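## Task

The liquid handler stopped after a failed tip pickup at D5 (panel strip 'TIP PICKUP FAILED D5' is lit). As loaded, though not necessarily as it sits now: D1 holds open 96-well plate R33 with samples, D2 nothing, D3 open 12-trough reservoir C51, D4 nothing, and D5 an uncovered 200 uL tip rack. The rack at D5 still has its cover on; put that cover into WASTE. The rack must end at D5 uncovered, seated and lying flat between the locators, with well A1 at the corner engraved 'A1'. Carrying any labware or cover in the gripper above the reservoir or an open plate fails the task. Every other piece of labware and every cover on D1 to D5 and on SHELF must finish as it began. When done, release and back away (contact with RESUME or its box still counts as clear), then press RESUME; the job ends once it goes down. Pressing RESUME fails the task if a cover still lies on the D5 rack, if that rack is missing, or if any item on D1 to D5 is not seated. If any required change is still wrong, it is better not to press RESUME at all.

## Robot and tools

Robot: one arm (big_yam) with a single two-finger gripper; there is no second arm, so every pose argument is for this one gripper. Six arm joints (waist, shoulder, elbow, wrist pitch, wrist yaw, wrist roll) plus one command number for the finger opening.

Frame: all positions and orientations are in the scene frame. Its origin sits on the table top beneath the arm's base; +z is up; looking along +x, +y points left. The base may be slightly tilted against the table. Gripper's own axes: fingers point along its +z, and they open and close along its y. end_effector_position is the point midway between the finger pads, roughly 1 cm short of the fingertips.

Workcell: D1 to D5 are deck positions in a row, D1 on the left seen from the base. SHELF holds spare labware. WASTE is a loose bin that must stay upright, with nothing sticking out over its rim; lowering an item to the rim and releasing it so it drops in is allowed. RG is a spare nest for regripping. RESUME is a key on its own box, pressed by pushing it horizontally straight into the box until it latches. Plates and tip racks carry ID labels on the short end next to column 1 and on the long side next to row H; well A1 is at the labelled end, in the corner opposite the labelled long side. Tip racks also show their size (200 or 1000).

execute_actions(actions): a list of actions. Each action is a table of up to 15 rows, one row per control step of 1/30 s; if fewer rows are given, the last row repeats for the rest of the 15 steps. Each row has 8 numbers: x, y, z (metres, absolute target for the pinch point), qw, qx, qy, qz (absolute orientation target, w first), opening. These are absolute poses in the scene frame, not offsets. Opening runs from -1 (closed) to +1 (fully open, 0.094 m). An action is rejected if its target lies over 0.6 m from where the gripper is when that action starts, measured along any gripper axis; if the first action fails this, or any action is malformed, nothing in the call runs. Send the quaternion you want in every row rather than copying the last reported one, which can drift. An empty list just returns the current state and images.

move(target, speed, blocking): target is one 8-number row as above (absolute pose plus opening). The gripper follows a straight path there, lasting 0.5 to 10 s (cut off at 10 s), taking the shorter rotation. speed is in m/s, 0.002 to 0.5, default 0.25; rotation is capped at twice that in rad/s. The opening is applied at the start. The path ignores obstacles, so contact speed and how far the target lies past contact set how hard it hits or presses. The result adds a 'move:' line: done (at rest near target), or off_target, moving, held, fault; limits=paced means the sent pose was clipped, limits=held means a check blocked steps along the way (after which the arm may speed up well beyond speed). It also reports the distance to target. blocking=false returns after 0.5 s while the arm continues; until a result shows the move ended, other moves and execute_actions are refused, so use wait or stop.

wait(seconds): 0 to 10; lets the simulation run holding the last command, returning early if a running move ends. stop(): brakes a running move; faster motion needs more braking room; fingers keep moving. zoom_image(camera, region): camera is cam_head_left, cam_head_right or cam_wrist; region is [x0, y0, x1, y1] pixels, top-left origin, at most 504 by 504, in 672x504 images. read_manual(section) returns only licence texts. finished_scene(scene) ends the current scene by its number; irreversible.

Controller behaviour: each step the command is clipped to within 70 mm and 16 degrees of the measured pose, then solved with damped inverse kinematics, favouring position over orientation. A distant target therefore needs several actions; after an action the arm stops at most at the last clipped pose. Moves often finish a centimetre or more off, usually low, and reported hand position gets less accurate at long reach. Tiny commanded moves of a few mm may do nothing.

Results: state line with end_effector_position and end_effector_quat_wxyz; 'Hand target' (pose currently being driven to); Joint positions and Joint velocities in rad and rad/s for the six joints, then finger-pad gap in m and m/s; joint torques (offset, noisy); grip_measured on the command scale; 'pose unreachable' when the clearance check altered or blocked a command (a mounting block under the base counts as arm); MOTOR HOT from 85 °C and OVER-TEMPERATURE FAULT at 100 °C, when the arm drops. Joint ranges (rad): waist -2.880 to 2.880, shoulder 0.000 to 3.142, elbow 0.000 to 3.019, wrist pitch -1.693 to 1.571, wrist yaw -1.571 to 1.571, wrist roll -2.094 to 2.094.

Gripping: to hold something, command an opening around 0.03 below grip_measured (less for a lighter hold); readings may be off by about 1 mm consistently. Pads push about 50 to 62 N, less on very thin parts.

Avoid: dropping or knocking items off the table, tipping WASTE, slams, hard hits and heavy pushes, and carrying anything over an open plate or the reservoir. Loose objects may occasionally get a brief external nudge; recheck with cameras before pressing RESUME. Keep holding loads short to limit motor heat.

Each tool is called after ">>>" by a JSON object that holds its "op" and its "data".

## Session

>>> {"op": "execute_actions", "data": {"actions": []}}

Scene clock: 0.00 s.
end_effector_position=(+0.1007, +0.2864, +0.3174) grip_measured=+1.000 end_effector_quat_wxyz=(-0.178, -0.063, +0.963, +0.190)
Joint positions: [ 1.354  1.676  0.847 -0.977  0.132  1.338  0.094]
Joint velocities: [-0.015 -0.005 -0.007  0.002  0.051 -0.007  0.   ]
Joint torques (N m, as the arm reports them, + toward a larger angle): no reading
Motor temperatures (°C, as the motors report them): [27 26 30 24 27 26]
Hand target: +0.106, +0.293, +0.324; -0.178, -0.059, +0.962, +0.198
camera_calibration (this result's frames):
cam_wrist: T_world_to_cam=[[0.0527634, -0.918567, -0.391728, 0.384635], [-0.535041, -0.357222, 0.765587, -0.0774947], [-0.843177, 0.169196, -0.510319, 0.325185], [0, 0, 0, 1]] pos_world=[0.212431, 0.27061, 0.37595]

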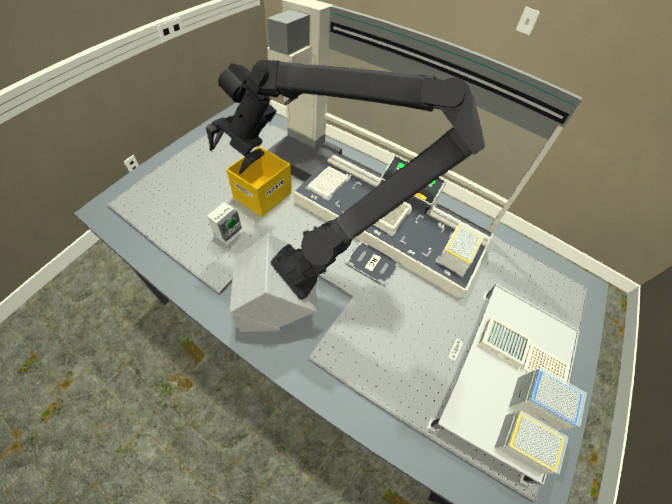

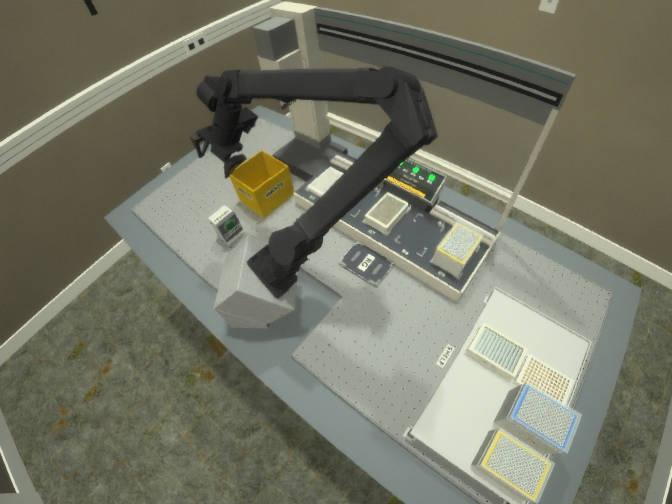

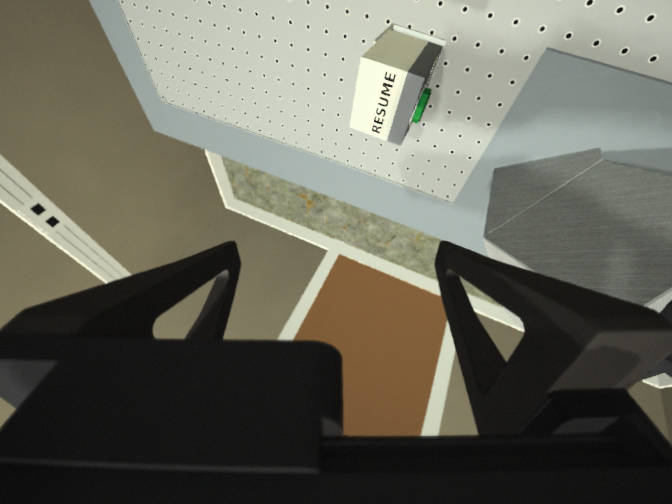

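>>> {"op": "move", "data": {"target": [0.33,0.05,0.23,0,0,1,0,1], "speed": 0.35}}

>>> {"op": "move", "data": {"target": [0.40,-0.335,0.2,0,0,1,0,1], "speed": 0.35}}

Scene clock: 5.93 s.
end_effector_position=(+0.3273, +0.0519, +0.2340) grip_measured=+1.000 end_effector_quat_wxyz=(+0.001, +0.005, +1.000, +0.008)
Joint positions: [ 0.738  1.216  0.776 -1.251  0.76   0.86   0.094]
Joint velocities: [-0.005 -0.015  0.002 -0.007  0.007 -0.051  0.   ]
Joint torques (N m, as the arm reports them, + toward a larger angle): [ 5.13 -3.33  6.03  0.5   0.11 -0.18]
Motor temperatures (°C, as the motors report them): [28 26 30 24 27 26]
Hand target: +0.326, +0.051, +0.231; -0.000, +0.001, +1.000, +0.008
Off the commanded pose: 0.005 m, 1 deg.
move: done
camera_calibration (this result's frames):
cam_wrist: T_world_to_cam=[[-0.0104509, -0.999765, -0.0189732, 0.0622933], [-0.809676, -0.00267361, 0.586871, 0.137064], [-0.586784, 0.0214955, -0.809458, 0.507073], [0, 0, 0, 1]] pos_world=[0.40917, 0.0517454, 0.331197]

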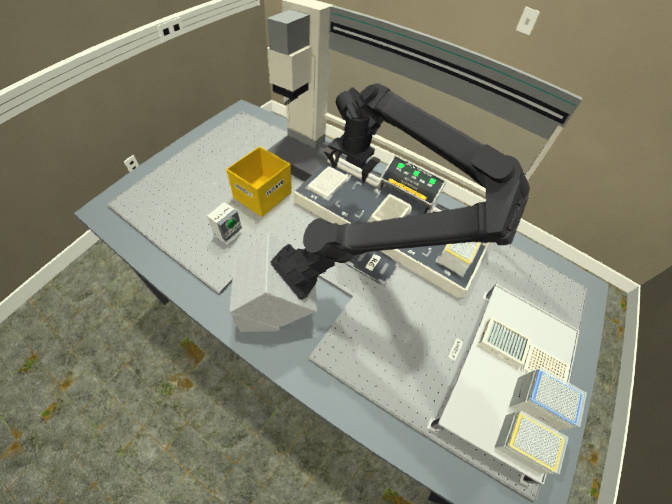

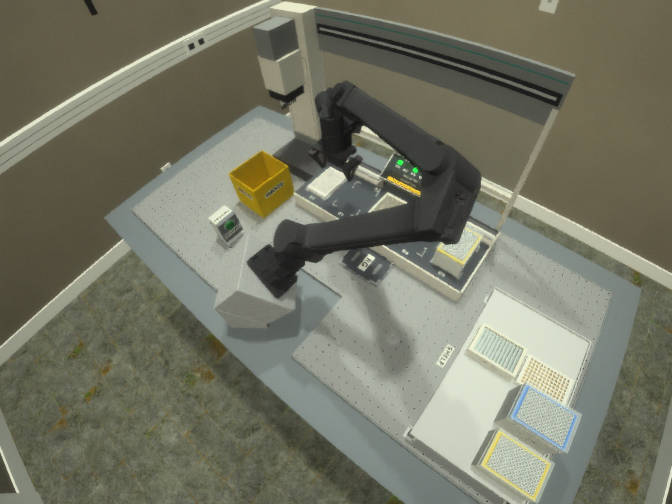

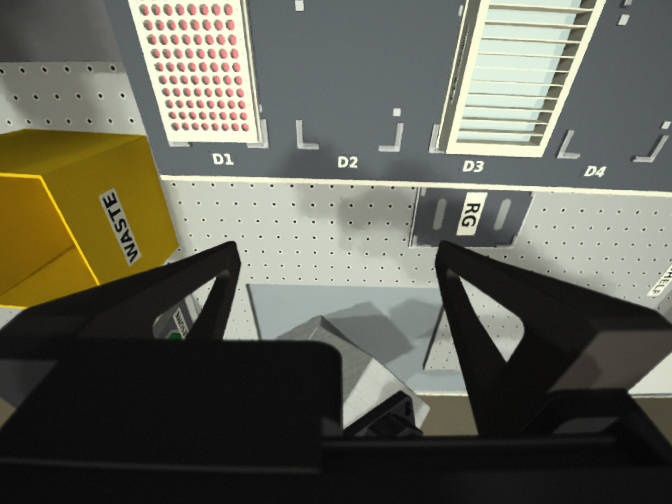

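Scene clock: 7.80 s.
end_effector_position=(+0.3885, -0.3240, +0.1954) grip_measured=+1.000 end_effector_quat_wxyz=(-0.003, +0.008, +1.000, +0.013)
Joint positions: [-0.542  0.859  1.059 -1.061  0.28  -0.566  0.094]
Joint velocities: [-0.005 -0.024  0.007 -0.012  0.007  0.022  0.   ]
Joint torques (N m, as the arm reports them, + toward a larger angle): [  0.99 -10.66  10.21   0.14  -0.15  -0.16]
Motor temperatures (°C, as the motors report them): [28 26 31 24 27 26]
Hand target: +0.400, -0.334, +0.199; +0.004, +0.004, +1.000, +0.009
Off the commanded pose: 0.017 m, 2 deg.
move: off_target
camera_calibration (this result's frames):
cam_wrist: T_world_to_cam=[[-0.0161754, -0.999428, -0.0297143, -0.30918], [-0.805212, -0.00459771, 0.59297, 0.204704], [-0.592767, 0.0335178, -0.804676, 0.525151], [0, 0, 0, 1]] pos_world=[0.471121, -0.325664, 0.292006]

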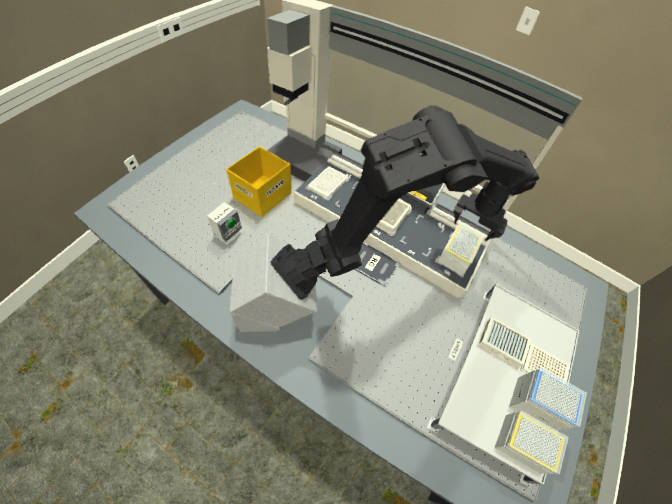

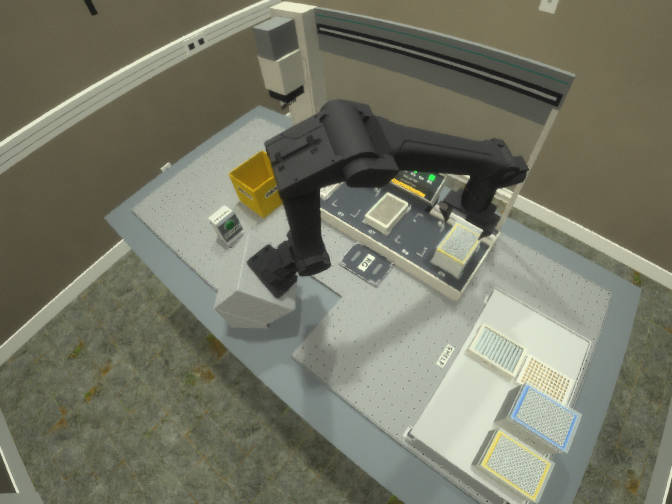

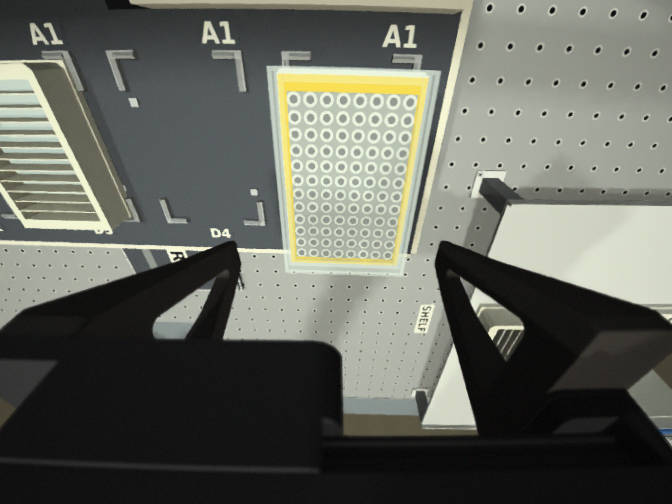

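>>> {"op": "move", "data": {"target": [0.396,-0.324,0.138,0,0.015,1,0,1], "speed": 0.1}}

Scene clock: 12.30 s.
end_effector_position=(+0.3990, -0.3255, +0.1491) grip_measured=+1.000 end_effector_quat_wxyz=(+0.010, +0.020, +1.000, -0.003)
Joint positions: [-0.568  0.929  1.003 -0.888  0.275 -0.574  0.094]
Joint velocities: [ 0.005 -0.005  0.002 -0.007 -0.022 -0.007  0.   ]
Joint torques (N m, as the arm reports them, + toward a larger angle): [  0.84 -11.66   6.41   0.48  -0.12  -0.16]
Motor temperatures (°C, as the motors report them): [28 26 31 24 27 26]
Hand target: +0.394, -0.324, +0.139; +0.001, +0.015, +1.000, +0.000
Off the commanded pose: 0.012 m, 1 deg.
move: off_target
camera_calibration (this result's frames):
cam_wrist: T_world_to_cam=[[-0.0400581, -0.999196, 0.00169716, -0.306944], [-0.819766, 0.0338357, 0.571698, 0.262092], [-0.571296, 0.0215099, -0.820462, 0.483994], [0, 0, 0, 1]] pos_world=[0.479062, -0.325976, 0.247782]

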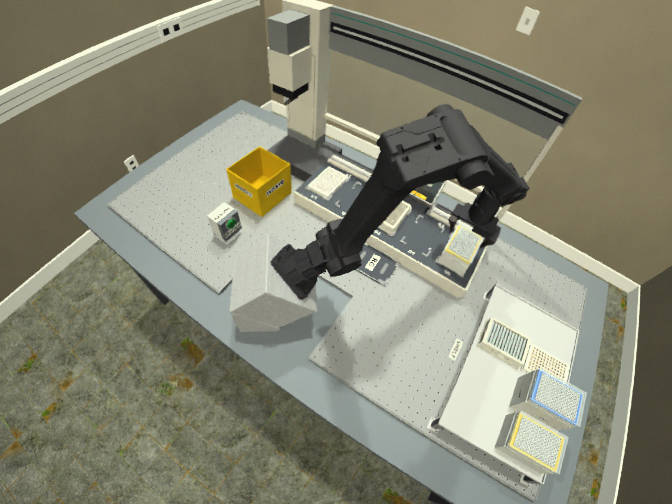

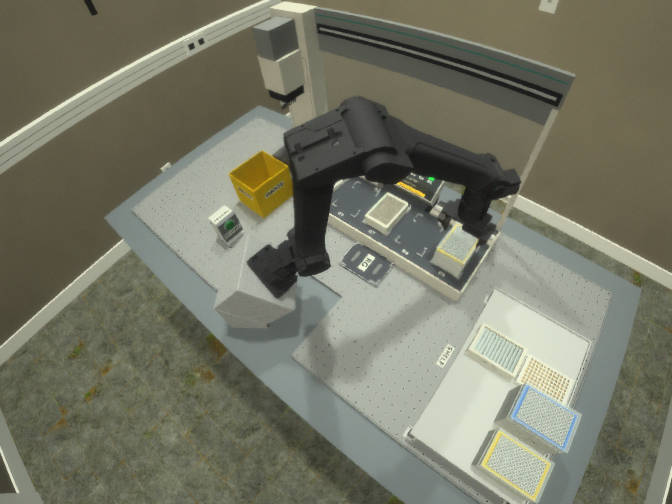

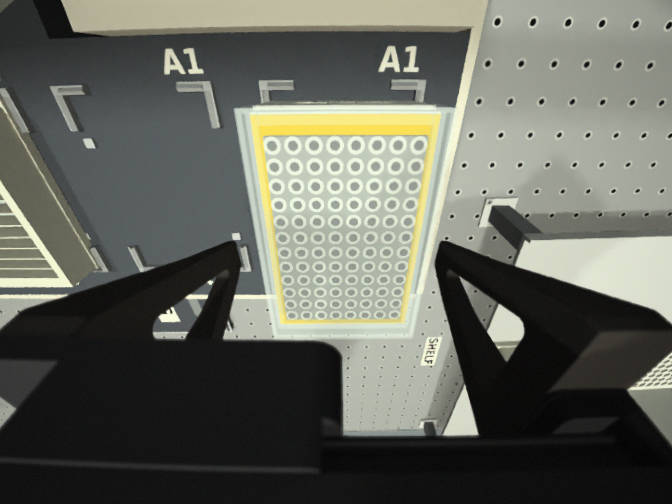

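>>> {"op": "zoom_image", "data": {"camera": "cam_wrist", "region": [220, 50, 470, 170]}}

>>> {"op": "zoom_image", "data": {"camera": "cam_head_left", "region": [410, 200, 510, 300]}}

Region (220, 50, 470, 170) of cam_wrist's 672x504 image, scaled by 2.016, with more detail than that image has; it fills the top 242 rows of this view, and the rest is white.

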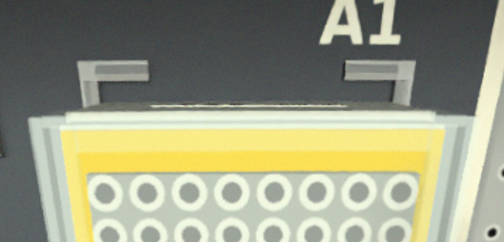

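Region (410, 200, 510, 300) of cam_head_left's 672x504 image, scaled by 5.040, with more detail than that image has.

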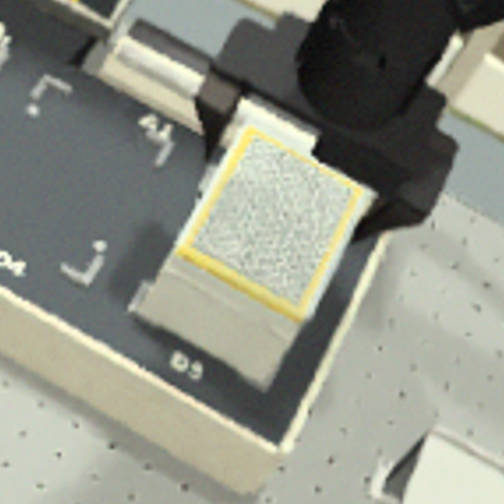

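>>> {"op": "execute_actions", "data": {"actions": [[[0.396,-0.328,0.136,0,0.013,1,0,1]],[[0.395,-0.327,0.132,0,0.013,1,0,1],[0.395,-0.327,0.128,0,0.013,1,0,1],[0.395,-0.327,0.124,0,0.013,1,0,1],[0.395,-0.327,0.12,0,0.013,1,0,1],[0.395,-0.327,0.116,0,0.013,1,0,1],[0.395,-0.327,0.112,0,0.013,1,0,1]]]}}

Scene clock: 22.20 s.
end_effector_position=(+0.3988, -0.3288, +0.1237) grip_measured=+1.000 end_effector_quat_wxyz=(+0.009, +0.019, +1.000, -0.003)
Joint positions: [-0.599  0.976  0.986 -0.819  0.255 -0.6    0.094]
Joint velocities: [-0.005  0.005 -0.002  0.017  0.022 -0.066  0.   ]
Joint torques (N m, as the arm reports them, + toward a larger angle): [  0.93 -12.04   6.15   0.6   -0.1   -0.17]
Motor temperatures (°C, as the motors report them): [27 26 31 24 27 26]
Hand target: +0.394, -0.327, +0.113; -0.000, +0.013, +1.000, +0.000
Off the commanded pose: 0.012 m, 1 deg.
camera_calibration (this result's frames):
cam_wrist: T_world_to_cam=[[-0.0377998, -0.999281, 0.00279017, -0.311245], [-0.819073, 0.0325823, 0.572763, 0.27573], [-0.572443, 0.019365, -0.819716, 0.462828], [0, 0, 0, 1]] pos_world=[0.47902, -0.328968, 0.222328]

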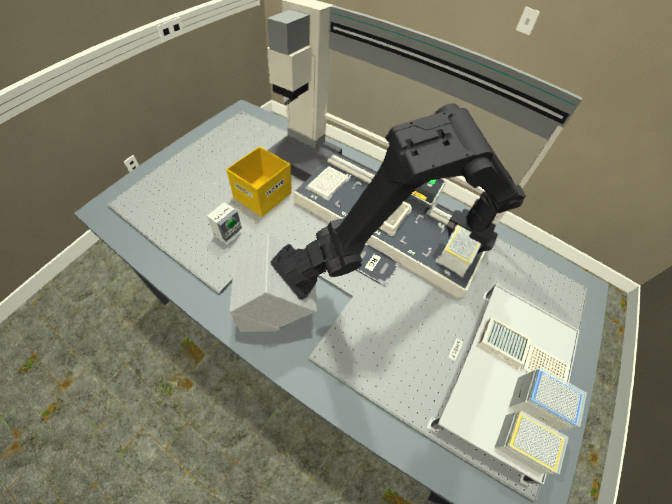

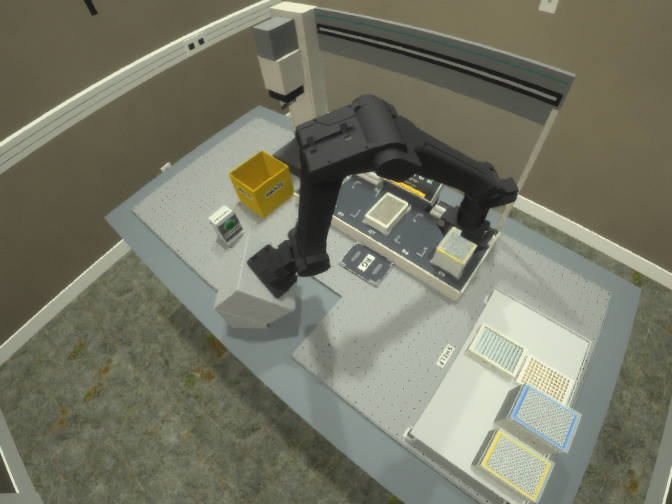

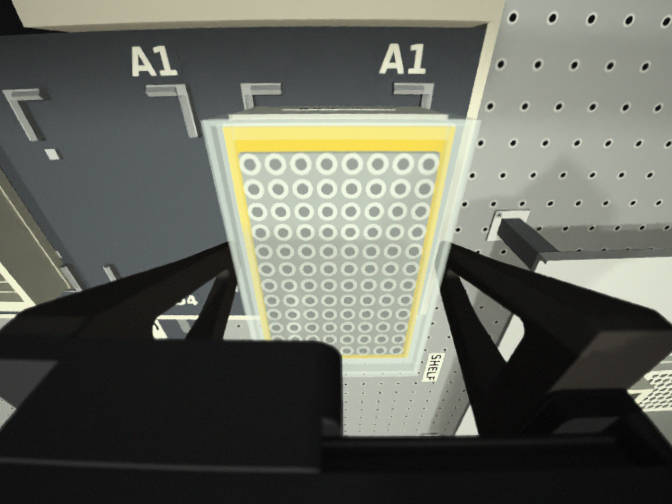

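>>> {"op": "execute_actions", "data": {"actions": [[[0.395,-0.327,0.109,-0.002,0.013,1,0,1],[0.394,-0.327,0.106,-0.004,0.013,1,0,1],[0.394,-0.327,0.103,-0.007,0.013,1,0,1],[0.393,-0.327,0.1,-0.01,0.013,1,0,1],[0.393,-0.327,0.097,-0.013,0.013,1,0,1],[0.392,-0.327,0.094,-0.016,0.013,1,0,1],[0.392,-0.327,0.091,-0.018,0.013,1,0,1],[0.392,-0.327,0.088,-0.02,0.013,1,0,1],[0.392,-0.327,0.085,-0.02,0.013,1,0,1],[0.392,-0.327,0.082,-0.02,0.013,1,0,1]],[[0.392,-0.327,0.082,-0.02,0.013,1,0,0.74]],[[0.394,-0.327,0.083,-0.015,0.013,1,0,0.74],[0.396,-0.327,0.084,-0.01,0.013,1,0,0.74],[0.398,-0.327,0.085,-0.005,0.013,1,0,0.74],[0.4,-0.327,0.085,0,0.013,1,0,0.74]]]}}

Scene clock: 30.87 s.
end_effector_position=(+0.4031, -0.3290, +0.0928) grip_measured=+0.811 end_effector_quat_wxyz=(+0.004, +0.018, +1.000, -0.002)
Joint positions: [-0.614  1.048  0.983 -0.751  0.249 -0.61   0.085]
Joint velocities: [-0.005  0.005 -0.012 -0.012 -0.007 -0.081 -0.001]
Joint torques (N m, as the arm reports them, + toward a larger angle): [  1.26 -13.34   5.67   0.71  -0.19  -0.16]
Motor temperatures (°C, as the motors report them): [27 27 31 24 27 26]
Hand target: +0.400, -0.327, +0.085; -0.000, +0.013, +1.000, +0.000
Off the commanded pose: 0.009 m, 1 deg.
camera_calibration (this result's frames):
cam_wrist: T_world_to_cam=[[-0.0362428, -0.999343, 0.000756752, -0.311699], [-0.8126, 0.029911, 0.582054, 0.292621], [-0.581694, 0.0204803, -0.81315, 0.443374], [0, 0, 0, 1]] pos_world=[0.484395, -0.329327, 0.190445]

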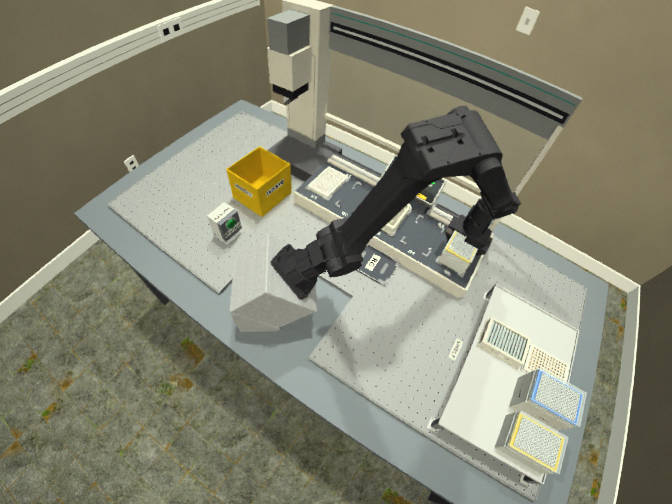

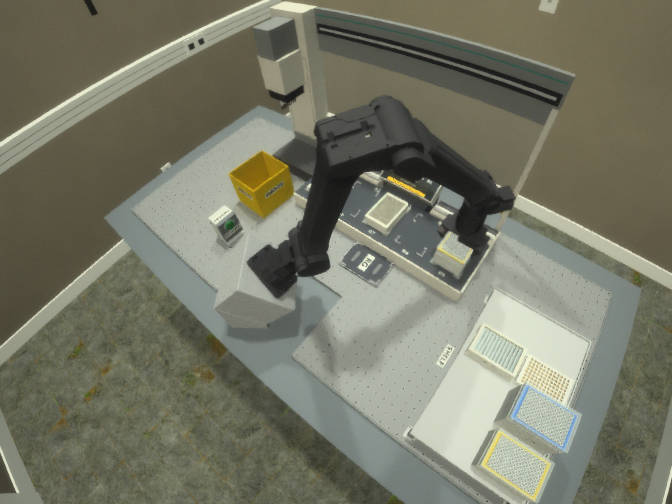

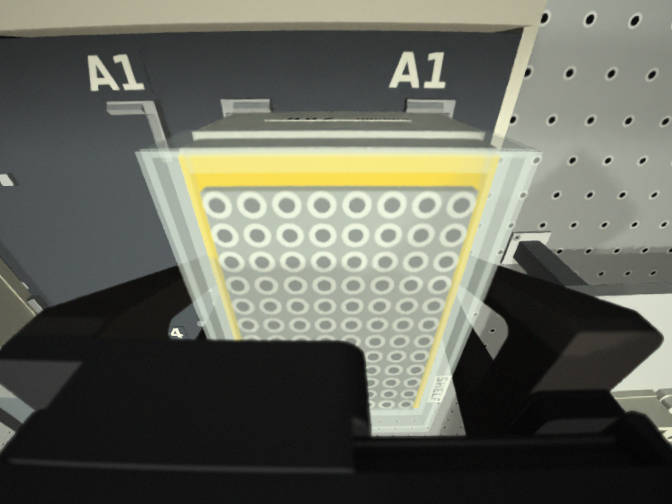

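>>> {"op": "execute_actions", "data": {"actions": [[[0.4,-0.327,0.085,0,0.013,1,0,1]],[[0.402,-0.329,0.089,0.002,0.015,1,0,1],[0.405,-0.331,0.093,0.004,0.016,1,-0.002,1],[0.408,-0.333,0.097,0.006,0.017,1,-0.004,1],[0.411,-0.335,0.101,0.008,0.018,1,-0.006,1],[0.414,-0.337,0.105,0.01,0.02,1,-0.008,1],[0.416,-0.338,0.109,0.012,0.022,1,-0.008,1],[0.417,-0.338,0.113,0.012,0.024,1,-0.008,1],[0.417,-0.338,0.117,0.012,0.024,1,-0.008,1],[0.417,-0.338,0.121,0.012,0.024,1,-0.008,1],[0.417,-0.338,0.125,0.012,0.024,1,-0.008,1],[0.417,-0.338,0.129,0.012,0.024,1,-0.008,1],[0.417,-0.338,0.133,0.012,0.024,1,-0.008,1],[0.417,-0.338,0.137,0.012,0.024,1,-0.008,1]],[[0.417,-0.338,0.137,0.012,0.024,1,-0.008,1]]]}}

>>> {"op": "zoom_image", "data": {"camera": "cam_head_left", "region": [410, 200, 510, 300]}}

Scene clock: 40.27 s.
end_effector_position=(+0.4029, -0.3287, +0.1252) grip_measured=+1.000 end_effector_quat_wxyz=(-0.001, +0.016, +1.000, -0.001)
Joint positions: [-0.585  0.992  1.012 -0.851  0.273 -0.589  0.094]
Joint velocities: [-0.005 -0.005 -0.002  0.002  0.037  0.022  0.   ]
Joint torques (N m, as the arm reports them, + toward a larger angle): [  2.63 -14.25   9.55  -0.2    0.08   0.14]
Motor temperatures (°C, as the motors report them): [27 27 31 24 27 26]
Hand target: +0.417, -0.338, +0.137; +0.012, +0.023, +1.000, -0.007
Off the commanded pose: 0.021 m, 2 deg.
camera_calibration (this result's frames):
cam_wrist: T_world_to_cam=[[-0.032864, -0.999459, -0.000982952, -0.312633], [-0.807123, 0.0259596, 0.589812, 0.26914], [-0.589468, 0.020177, -0.80754, 0.471933], [0, 0, 0, 1]] pos_world=[0.485144, -0.328973, 0.222055]

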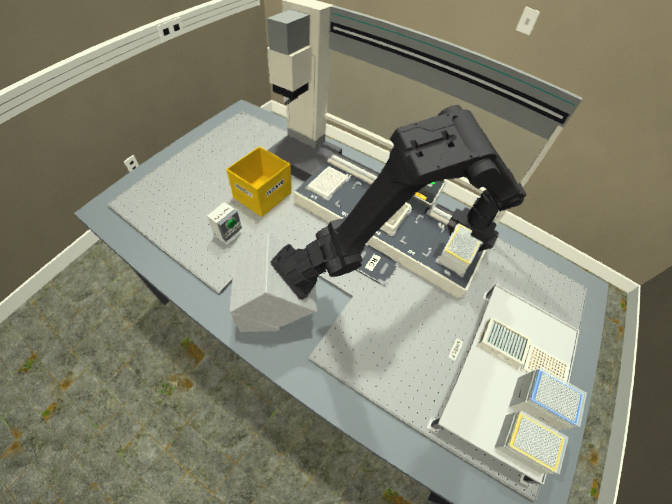

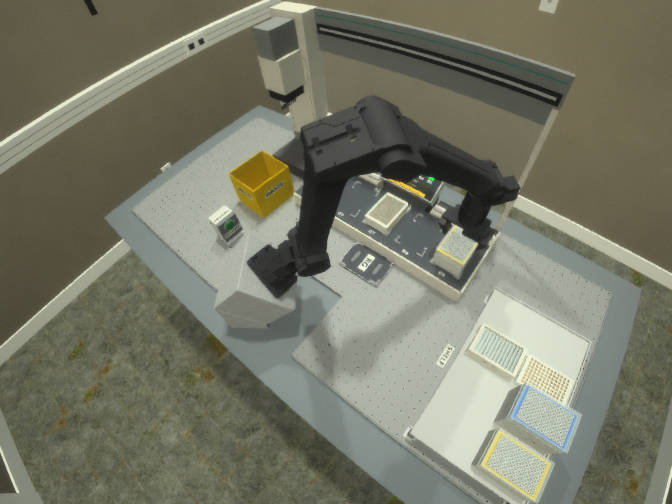

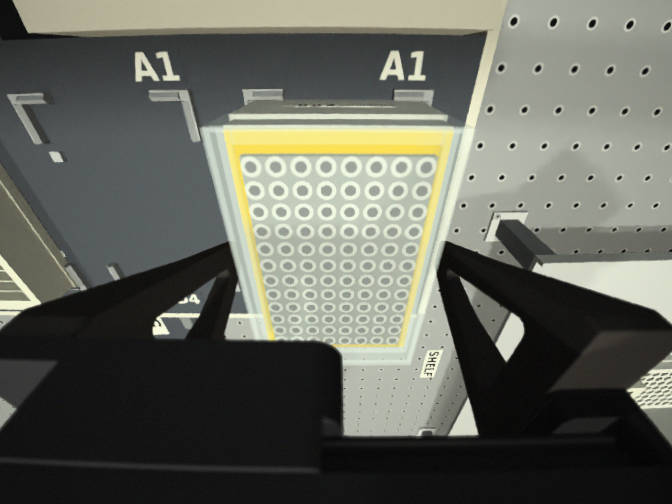

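Region (410, 200, 510, 300) of cam_head_left's 672x504 image, scaled by 5.040, with more detail than that image has.

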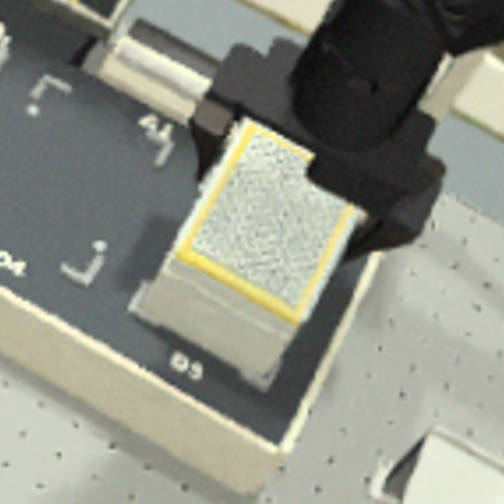

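>>> {"op": "execute_actions", "data": {"actions": []}}

>>> {"op": "execute_actions", "data": {"actions": [[[0.417,-0.338,0.137,0.012,0.024,1,-0.008,0.74]],[[0.417,-0.338,0.137,0.012,0.024,1,-0.008,0.74]]]}}

Scene clock: 51.00 s.
end_effector_position=(+0.4029, -0.3287, +0.1252) grip_measured=+1.000 end_effector_quat_wxyz=(-0.001, +0.017, +1.000, -0.001)
Joint positions: [-0.585  0.992  1.012 -0.851  0.273 -0.588  0.094]
Joint velocities: [-0.015 -0.005  0.007 -0.007 -0.022  0.007  0.   ]
Joint torques (N m, as the arm reports them, + toward a larger angle): [  2.6  -14.01   9.58  -0.24   0.09   0.12]
Motor temperatures (°C, as the motors report them): [27 27 32 24 27 26]
Hand target: +0.417, -0.338, +0.137; +0.012, +0.023, +1.000, -0.007
Off the commanded pose: 0.021 m, 2 deg.
camera_calibration (this result's frames):
cam_wrist: T_world_to_cam=[[-0.0332453, -0.999447, -0.000982051, -0.312476], [-0.807114, 0.026268, 0.589812, 0.269238], [-0.58946, 0.0204011, -0.80754, 0.472004], [0, 0, 0, 1]] pos_world=[0.485144, -0.329005, 0.222055]

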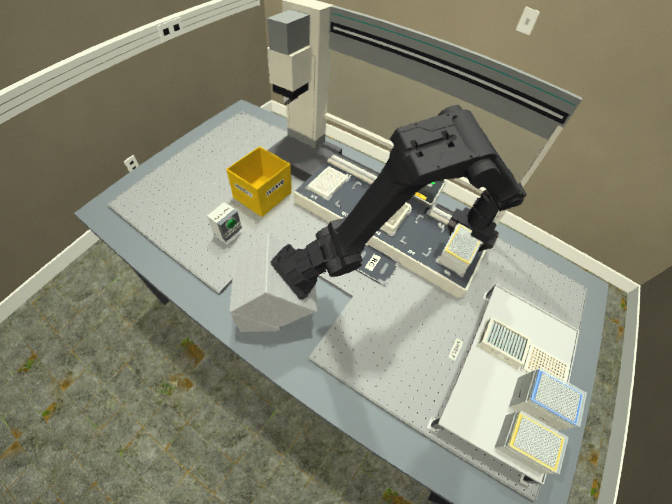

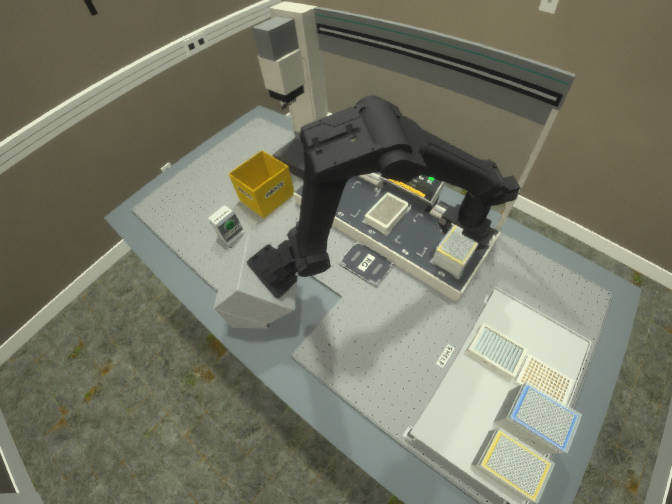

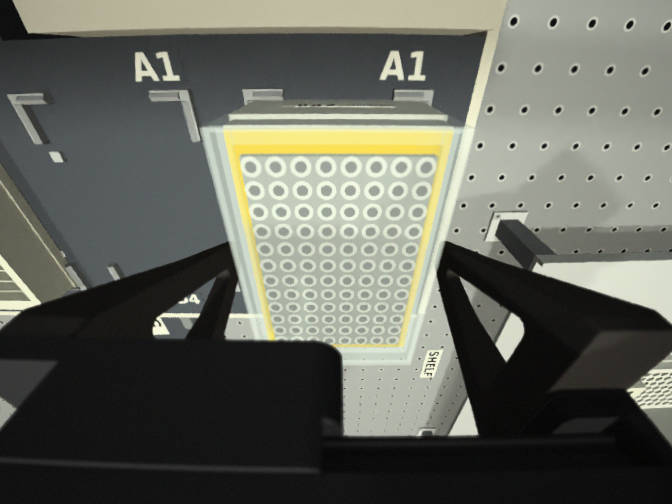

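Scene clock: 52.00 s.
end_effector_position=(+0.4028, -0.3288, +0.1252) grip_measured=+0.832 end_effector_quat_wxyz=(-0.001, +0.017, +1.000, -0.001)
Joint positions: [-0.585  0.992  1.012 -0.851  0.273 -0.588  0.086]
Joint velocities: [-0.024 -0.015 -0.002 -0.012 -0.007  0.007 -0.   ]
Joint torques (N m, as the arm reports them, + toward a larger angle): [  2.6  -14.31   9.59  -0.2    0.07   0.11]
Motor temperatures (°C, as the motors report them): [27 27 32 24 27 26]
Hand target: +0.417, -0.338, +0.137; +0.012, +0.024, +1.000, -0.008
Off the commanded pose: 0.021 m, 2 deg.
camera_calibration (this result's frames):
cam_wrist: T_world_to_cam=[[-0.0336265, -0.999434, -0.000663752, -0.312412], [-0.806973, 0.0267592, 0.589982, 0.269292], [-0.58963, 0.0203747, -0.807416, 0.472027], [0, 0, 0, 1]] pos_world=[0.485127, -0.329059, 0.222038]

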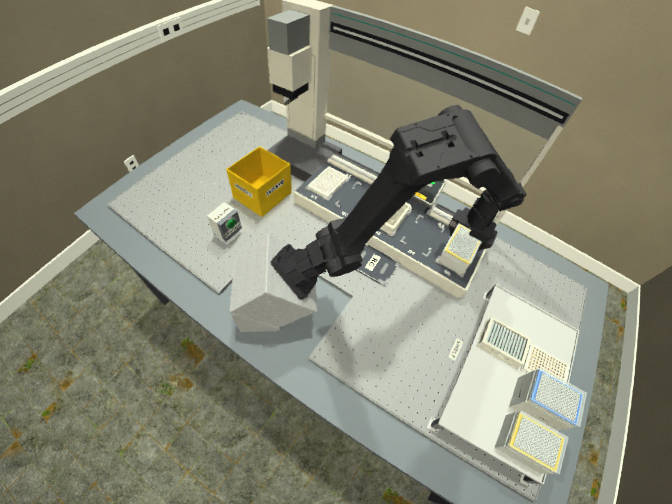

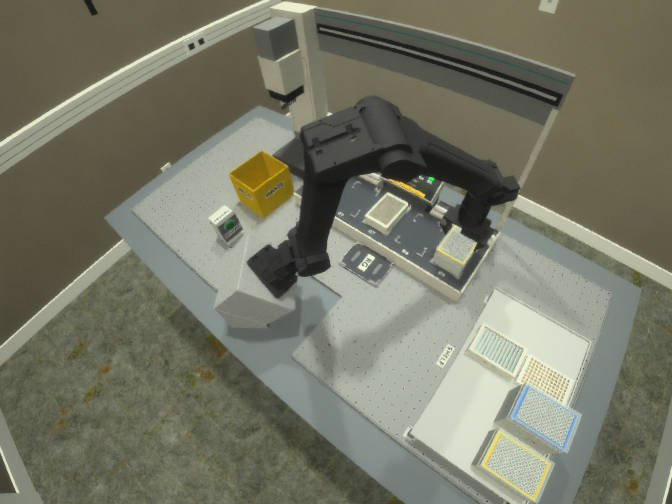

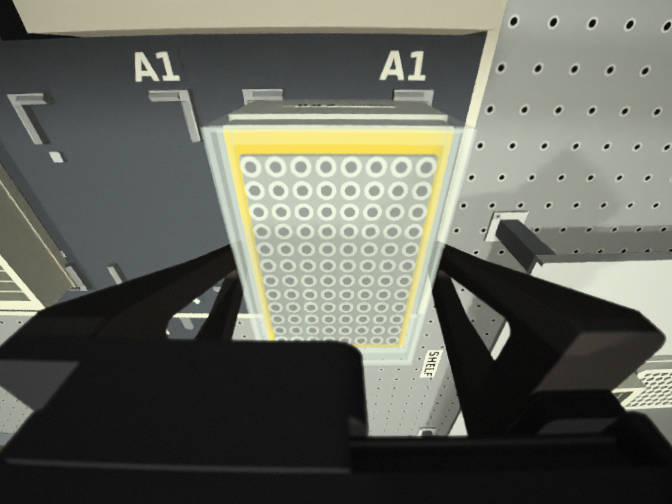

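>>> {"op": "execute_actions", "data": {"actions": [[[0.417,-0.338,0.14,0.012,0.024,1,-0.008,0.74],[0.417,-0.338,0.143,0.012,0.024,1,-0.008,0.74],[0.417,-0.338,0.146,0.012,0.024,1,-0.008,0.74],[0.417,-0.338,0.149,0.012,0.024,1,-0.008,0.74],[0.417,-0.338,0.152,0.012,0.024,1,-0.008,0.74],[0.417,-0.338,0.155,0.012,0.024,1,-0.008,0.74],[0.417,-0.338,0.158,0.012,0.024,1,-0.008,0.74],[0.418,-0.338,0.161,0.012,0.024,1,-0.008,0.74],[0.418,-0.338,0.164,0.012,0.024,1,-0.008,0.74],[0.418,-0.338,0.167,0.012,0.024,1,-0.008,0.74],[0.418,-0.338,0.17,0.012,0.024,1,-0.008,0.74],[0.418,-0.338,0.173,0.012,0.024,1,-0.008,0.74],[0.418,-0.338,0.176,0.012,0.024,1,-0.008,0.74],[0.418,-0.338,0.179,0.012,0.024,1,-0.008,0.74],[0.418,-0.338,0.182,0.012,0.024,1,-0.008,0.74]],[[0.418,-0.338,0.185,0.012,0.024,1,-0.008,0.74]]]}}

Scene clock: 57.50 s.
end_effector_position=(+0.4033, -0.3262, +0.1685) grip_measured=+0.832 end_effector_quat_wxyz=(-0.006, +0.014, +1.000, +0.002)
Joint positions: [-0.535  0.928  1.058 -0.984  0.306 -0.551  0.086]
Joint velocities: [-0.005  0.015  0.002 -0.007 -0.066 -0.037  0.001]
Joint torques (N m, as the arm reports them, + toward a larger angle): [  2.49 -13.6   10.61  -0.28   0.14   0.13]
Motor temperatures (°C, as the motors report them): [27 27 33 24 27 26]
Hand target: +0.418, -0.338, +0.185; +0.012, +0.024, +1.000, -0.008
Off the commanded pose: 0.025 m, 3 deg.
camera_calibration (this result's frames):
cam_wrist: T_world_to_cam=[[-0.0286482, -0.999569, -0.00645677, -0.310854], [-0.801957, 0.0191277, 0.597075, 0.238318], [-0.596694, 0.0222832, -0.802159, 0.509763], [0, 0, 0, 1]] pos_world=[0.486388, -0.326638, 0.26461]

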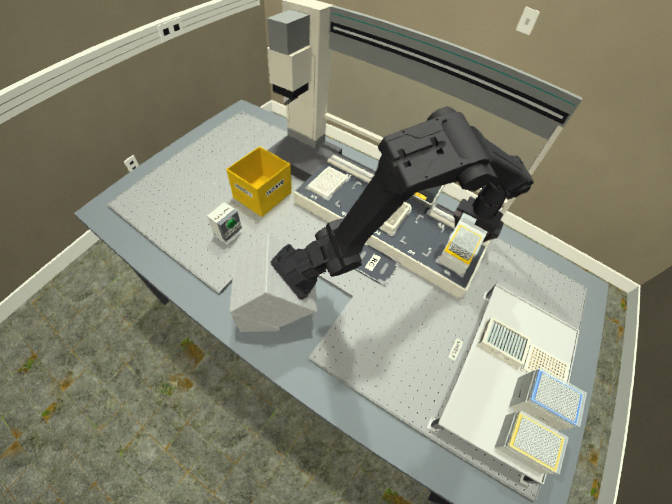

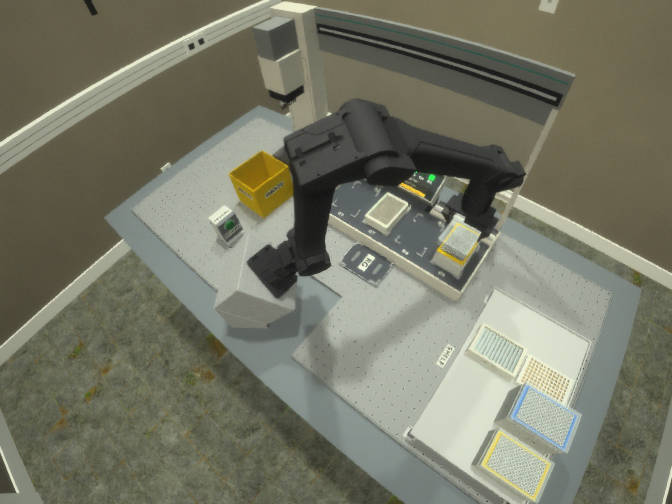

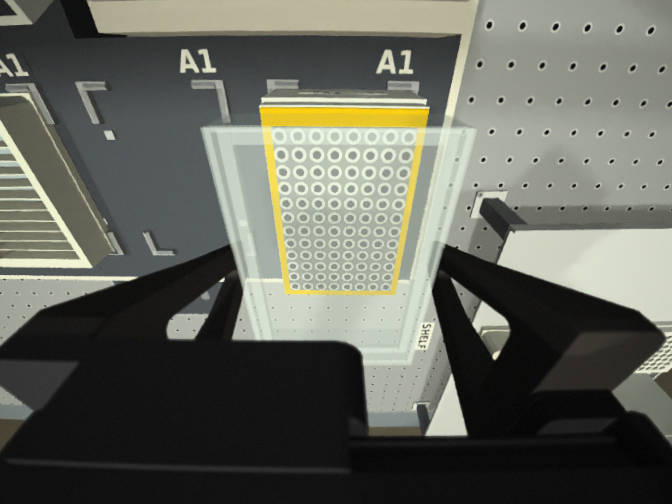

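>>> {"op": "move", "data": {"target": [0.25,-0.32,0.175,0,0,1,0,0.74], "speed": 0.15}}

>>> {"op": "move", "data": {"target": [0.23,-0.26,0.12,0,0,1,0,0.74], "speed": 0.15}}

>>> {"op": "zoom_image", "data": {"camera": "cam_wrist", "region": [300,0,672,250]}}

Scene clock: 63.33 s.
end_effector_position=(+0.2531, -0.3212, +0.1795) grip_measured=+0.832 end_effector_quat_wxyz=(+0.003, +0.008, +1.000, +0.002)
Joint positions: [-0.974  0.587  0.752 -0.957 -0.007 -0.888  0.086]
Joint velocities: [-0.005 -0.005  0.002 -0.002  0.007 -0.007  0.   ]
Joint torques (N m, as the arm reports them, + toward a larger angle): [-0.25 -9.    6.78  0.47 -0.17 -0.16]
Motor temperatures (°C, as the motors report them): [27 27 33 24 27 26]
Hand target: +0.250, -0.320, +0.177; +0.003, +0.003, +1.000, +0.001
Off the commanded pose: 0.006 m, 1 deg.
move: done
camera_calibration (this result's frames):
cam_wrist: T_world_to_cam=[[-0.0168914, -0.999826, -0.00789921, -0.312877], [-0.812078, 0.00910968, 0.583478, 0.112978], [-0.583305, 0.0162705, -0.81209, 0.425355], [0, 0, 0, 1]] pos_world=[0.334574, -0.320772, 0.277035]

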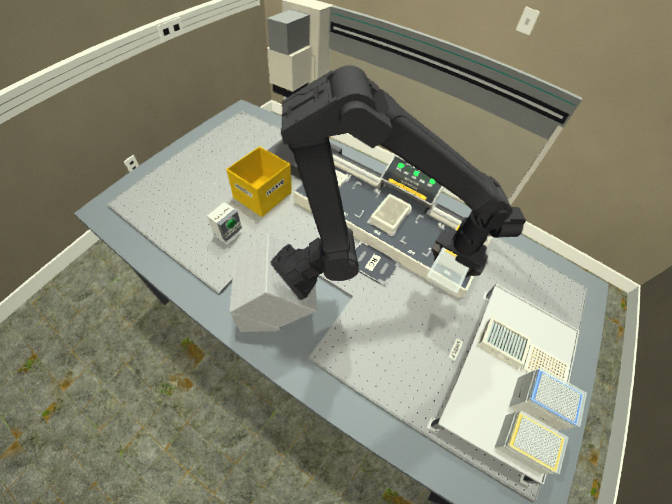

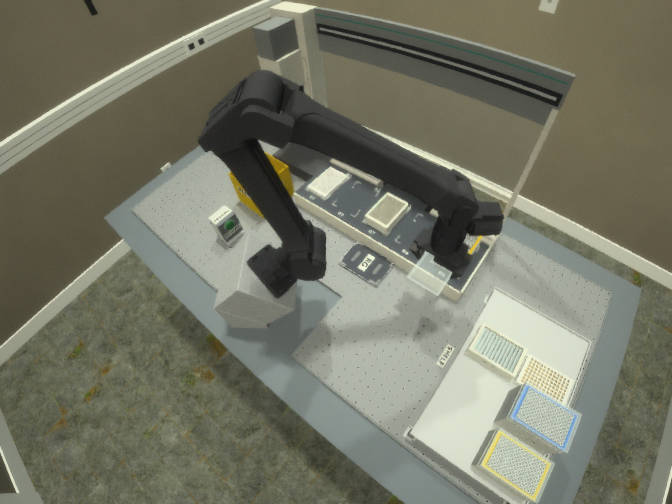

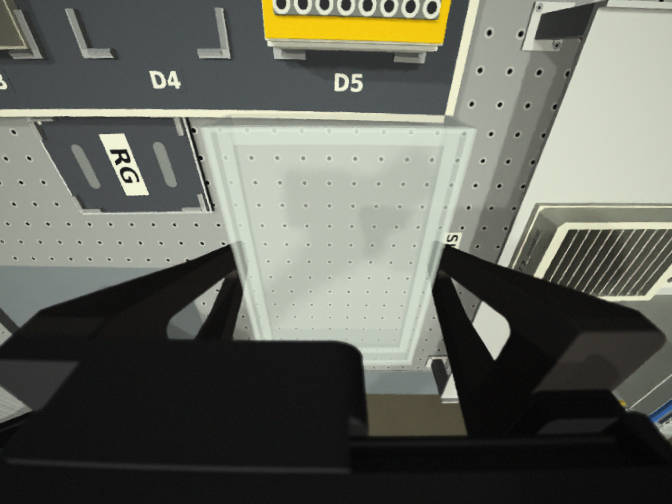

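Scene clock: 64.27 s.
end_effector_position=(+0.2271, -0.2596, +0.1199) grip_measured=+0.832 end_effector_quat_wxyz=(-0.007, -0.006, +1.000, +0.005)
Joint positions: [-0.859  0.569  0.525 -0.769  0.085 -0.834  0.086]
Joint velocities: [-0.015  0.005  0.007  0.022 -0.022  0.007  0.001]
Joint torques (N m, as the arm reports them, + toward a larger angle): [ 0.95 -6.92  5.97  0.46  0.12  0.11]
Motor temperatures (°C, as the motors report them): [27 27 33 24 27 26]
Hand target: +0.229, -0.259, +0.121; -0.001, -0.001, +1.000, +0.000
Off the commanded pose: 0.003 m, 1 deg.
move: done
camera_calibration (this result's frames):
cam_wrist: T_world_to_cam=[[0.0123887, -0.999832, -0.0134778, -0.25818], [-0.800114, -0.0179964, 0.599578, 0.114419], [-0.59972, 0.0033558, -0.800203, 0.359797], [0, 0, 0, 1]] pos_world=[0.310525, -0.257285, 0.215828]

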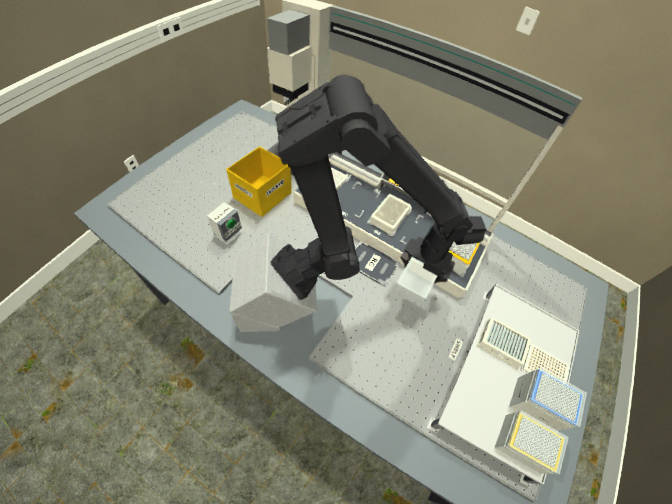

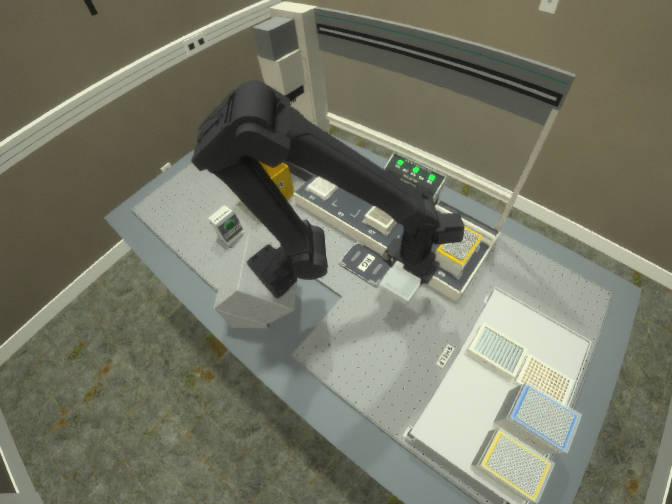

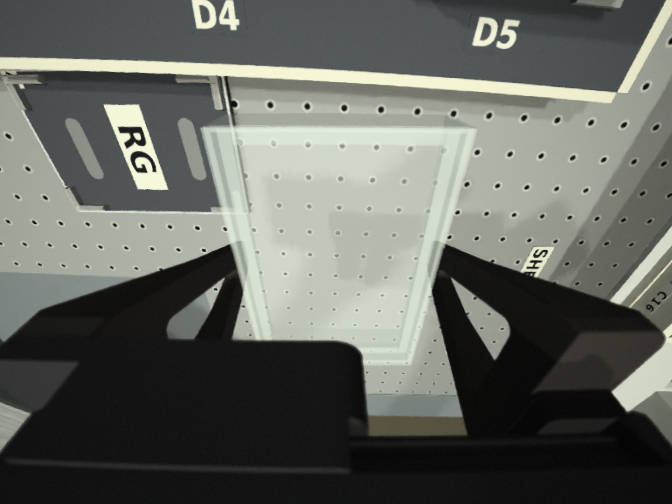

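Region (300, 0, 672, 250) of cam_wrist's 672x504 image, scaled by 1.355, with more detail than that image has; it fills the top 339 rows of this view, and the rest is white.

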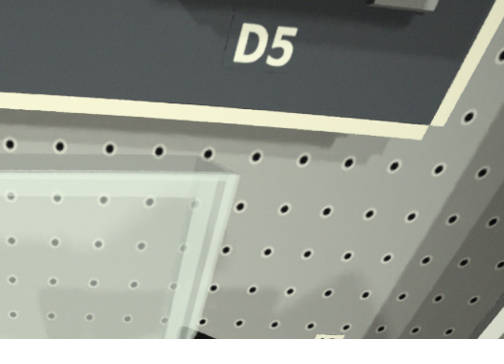

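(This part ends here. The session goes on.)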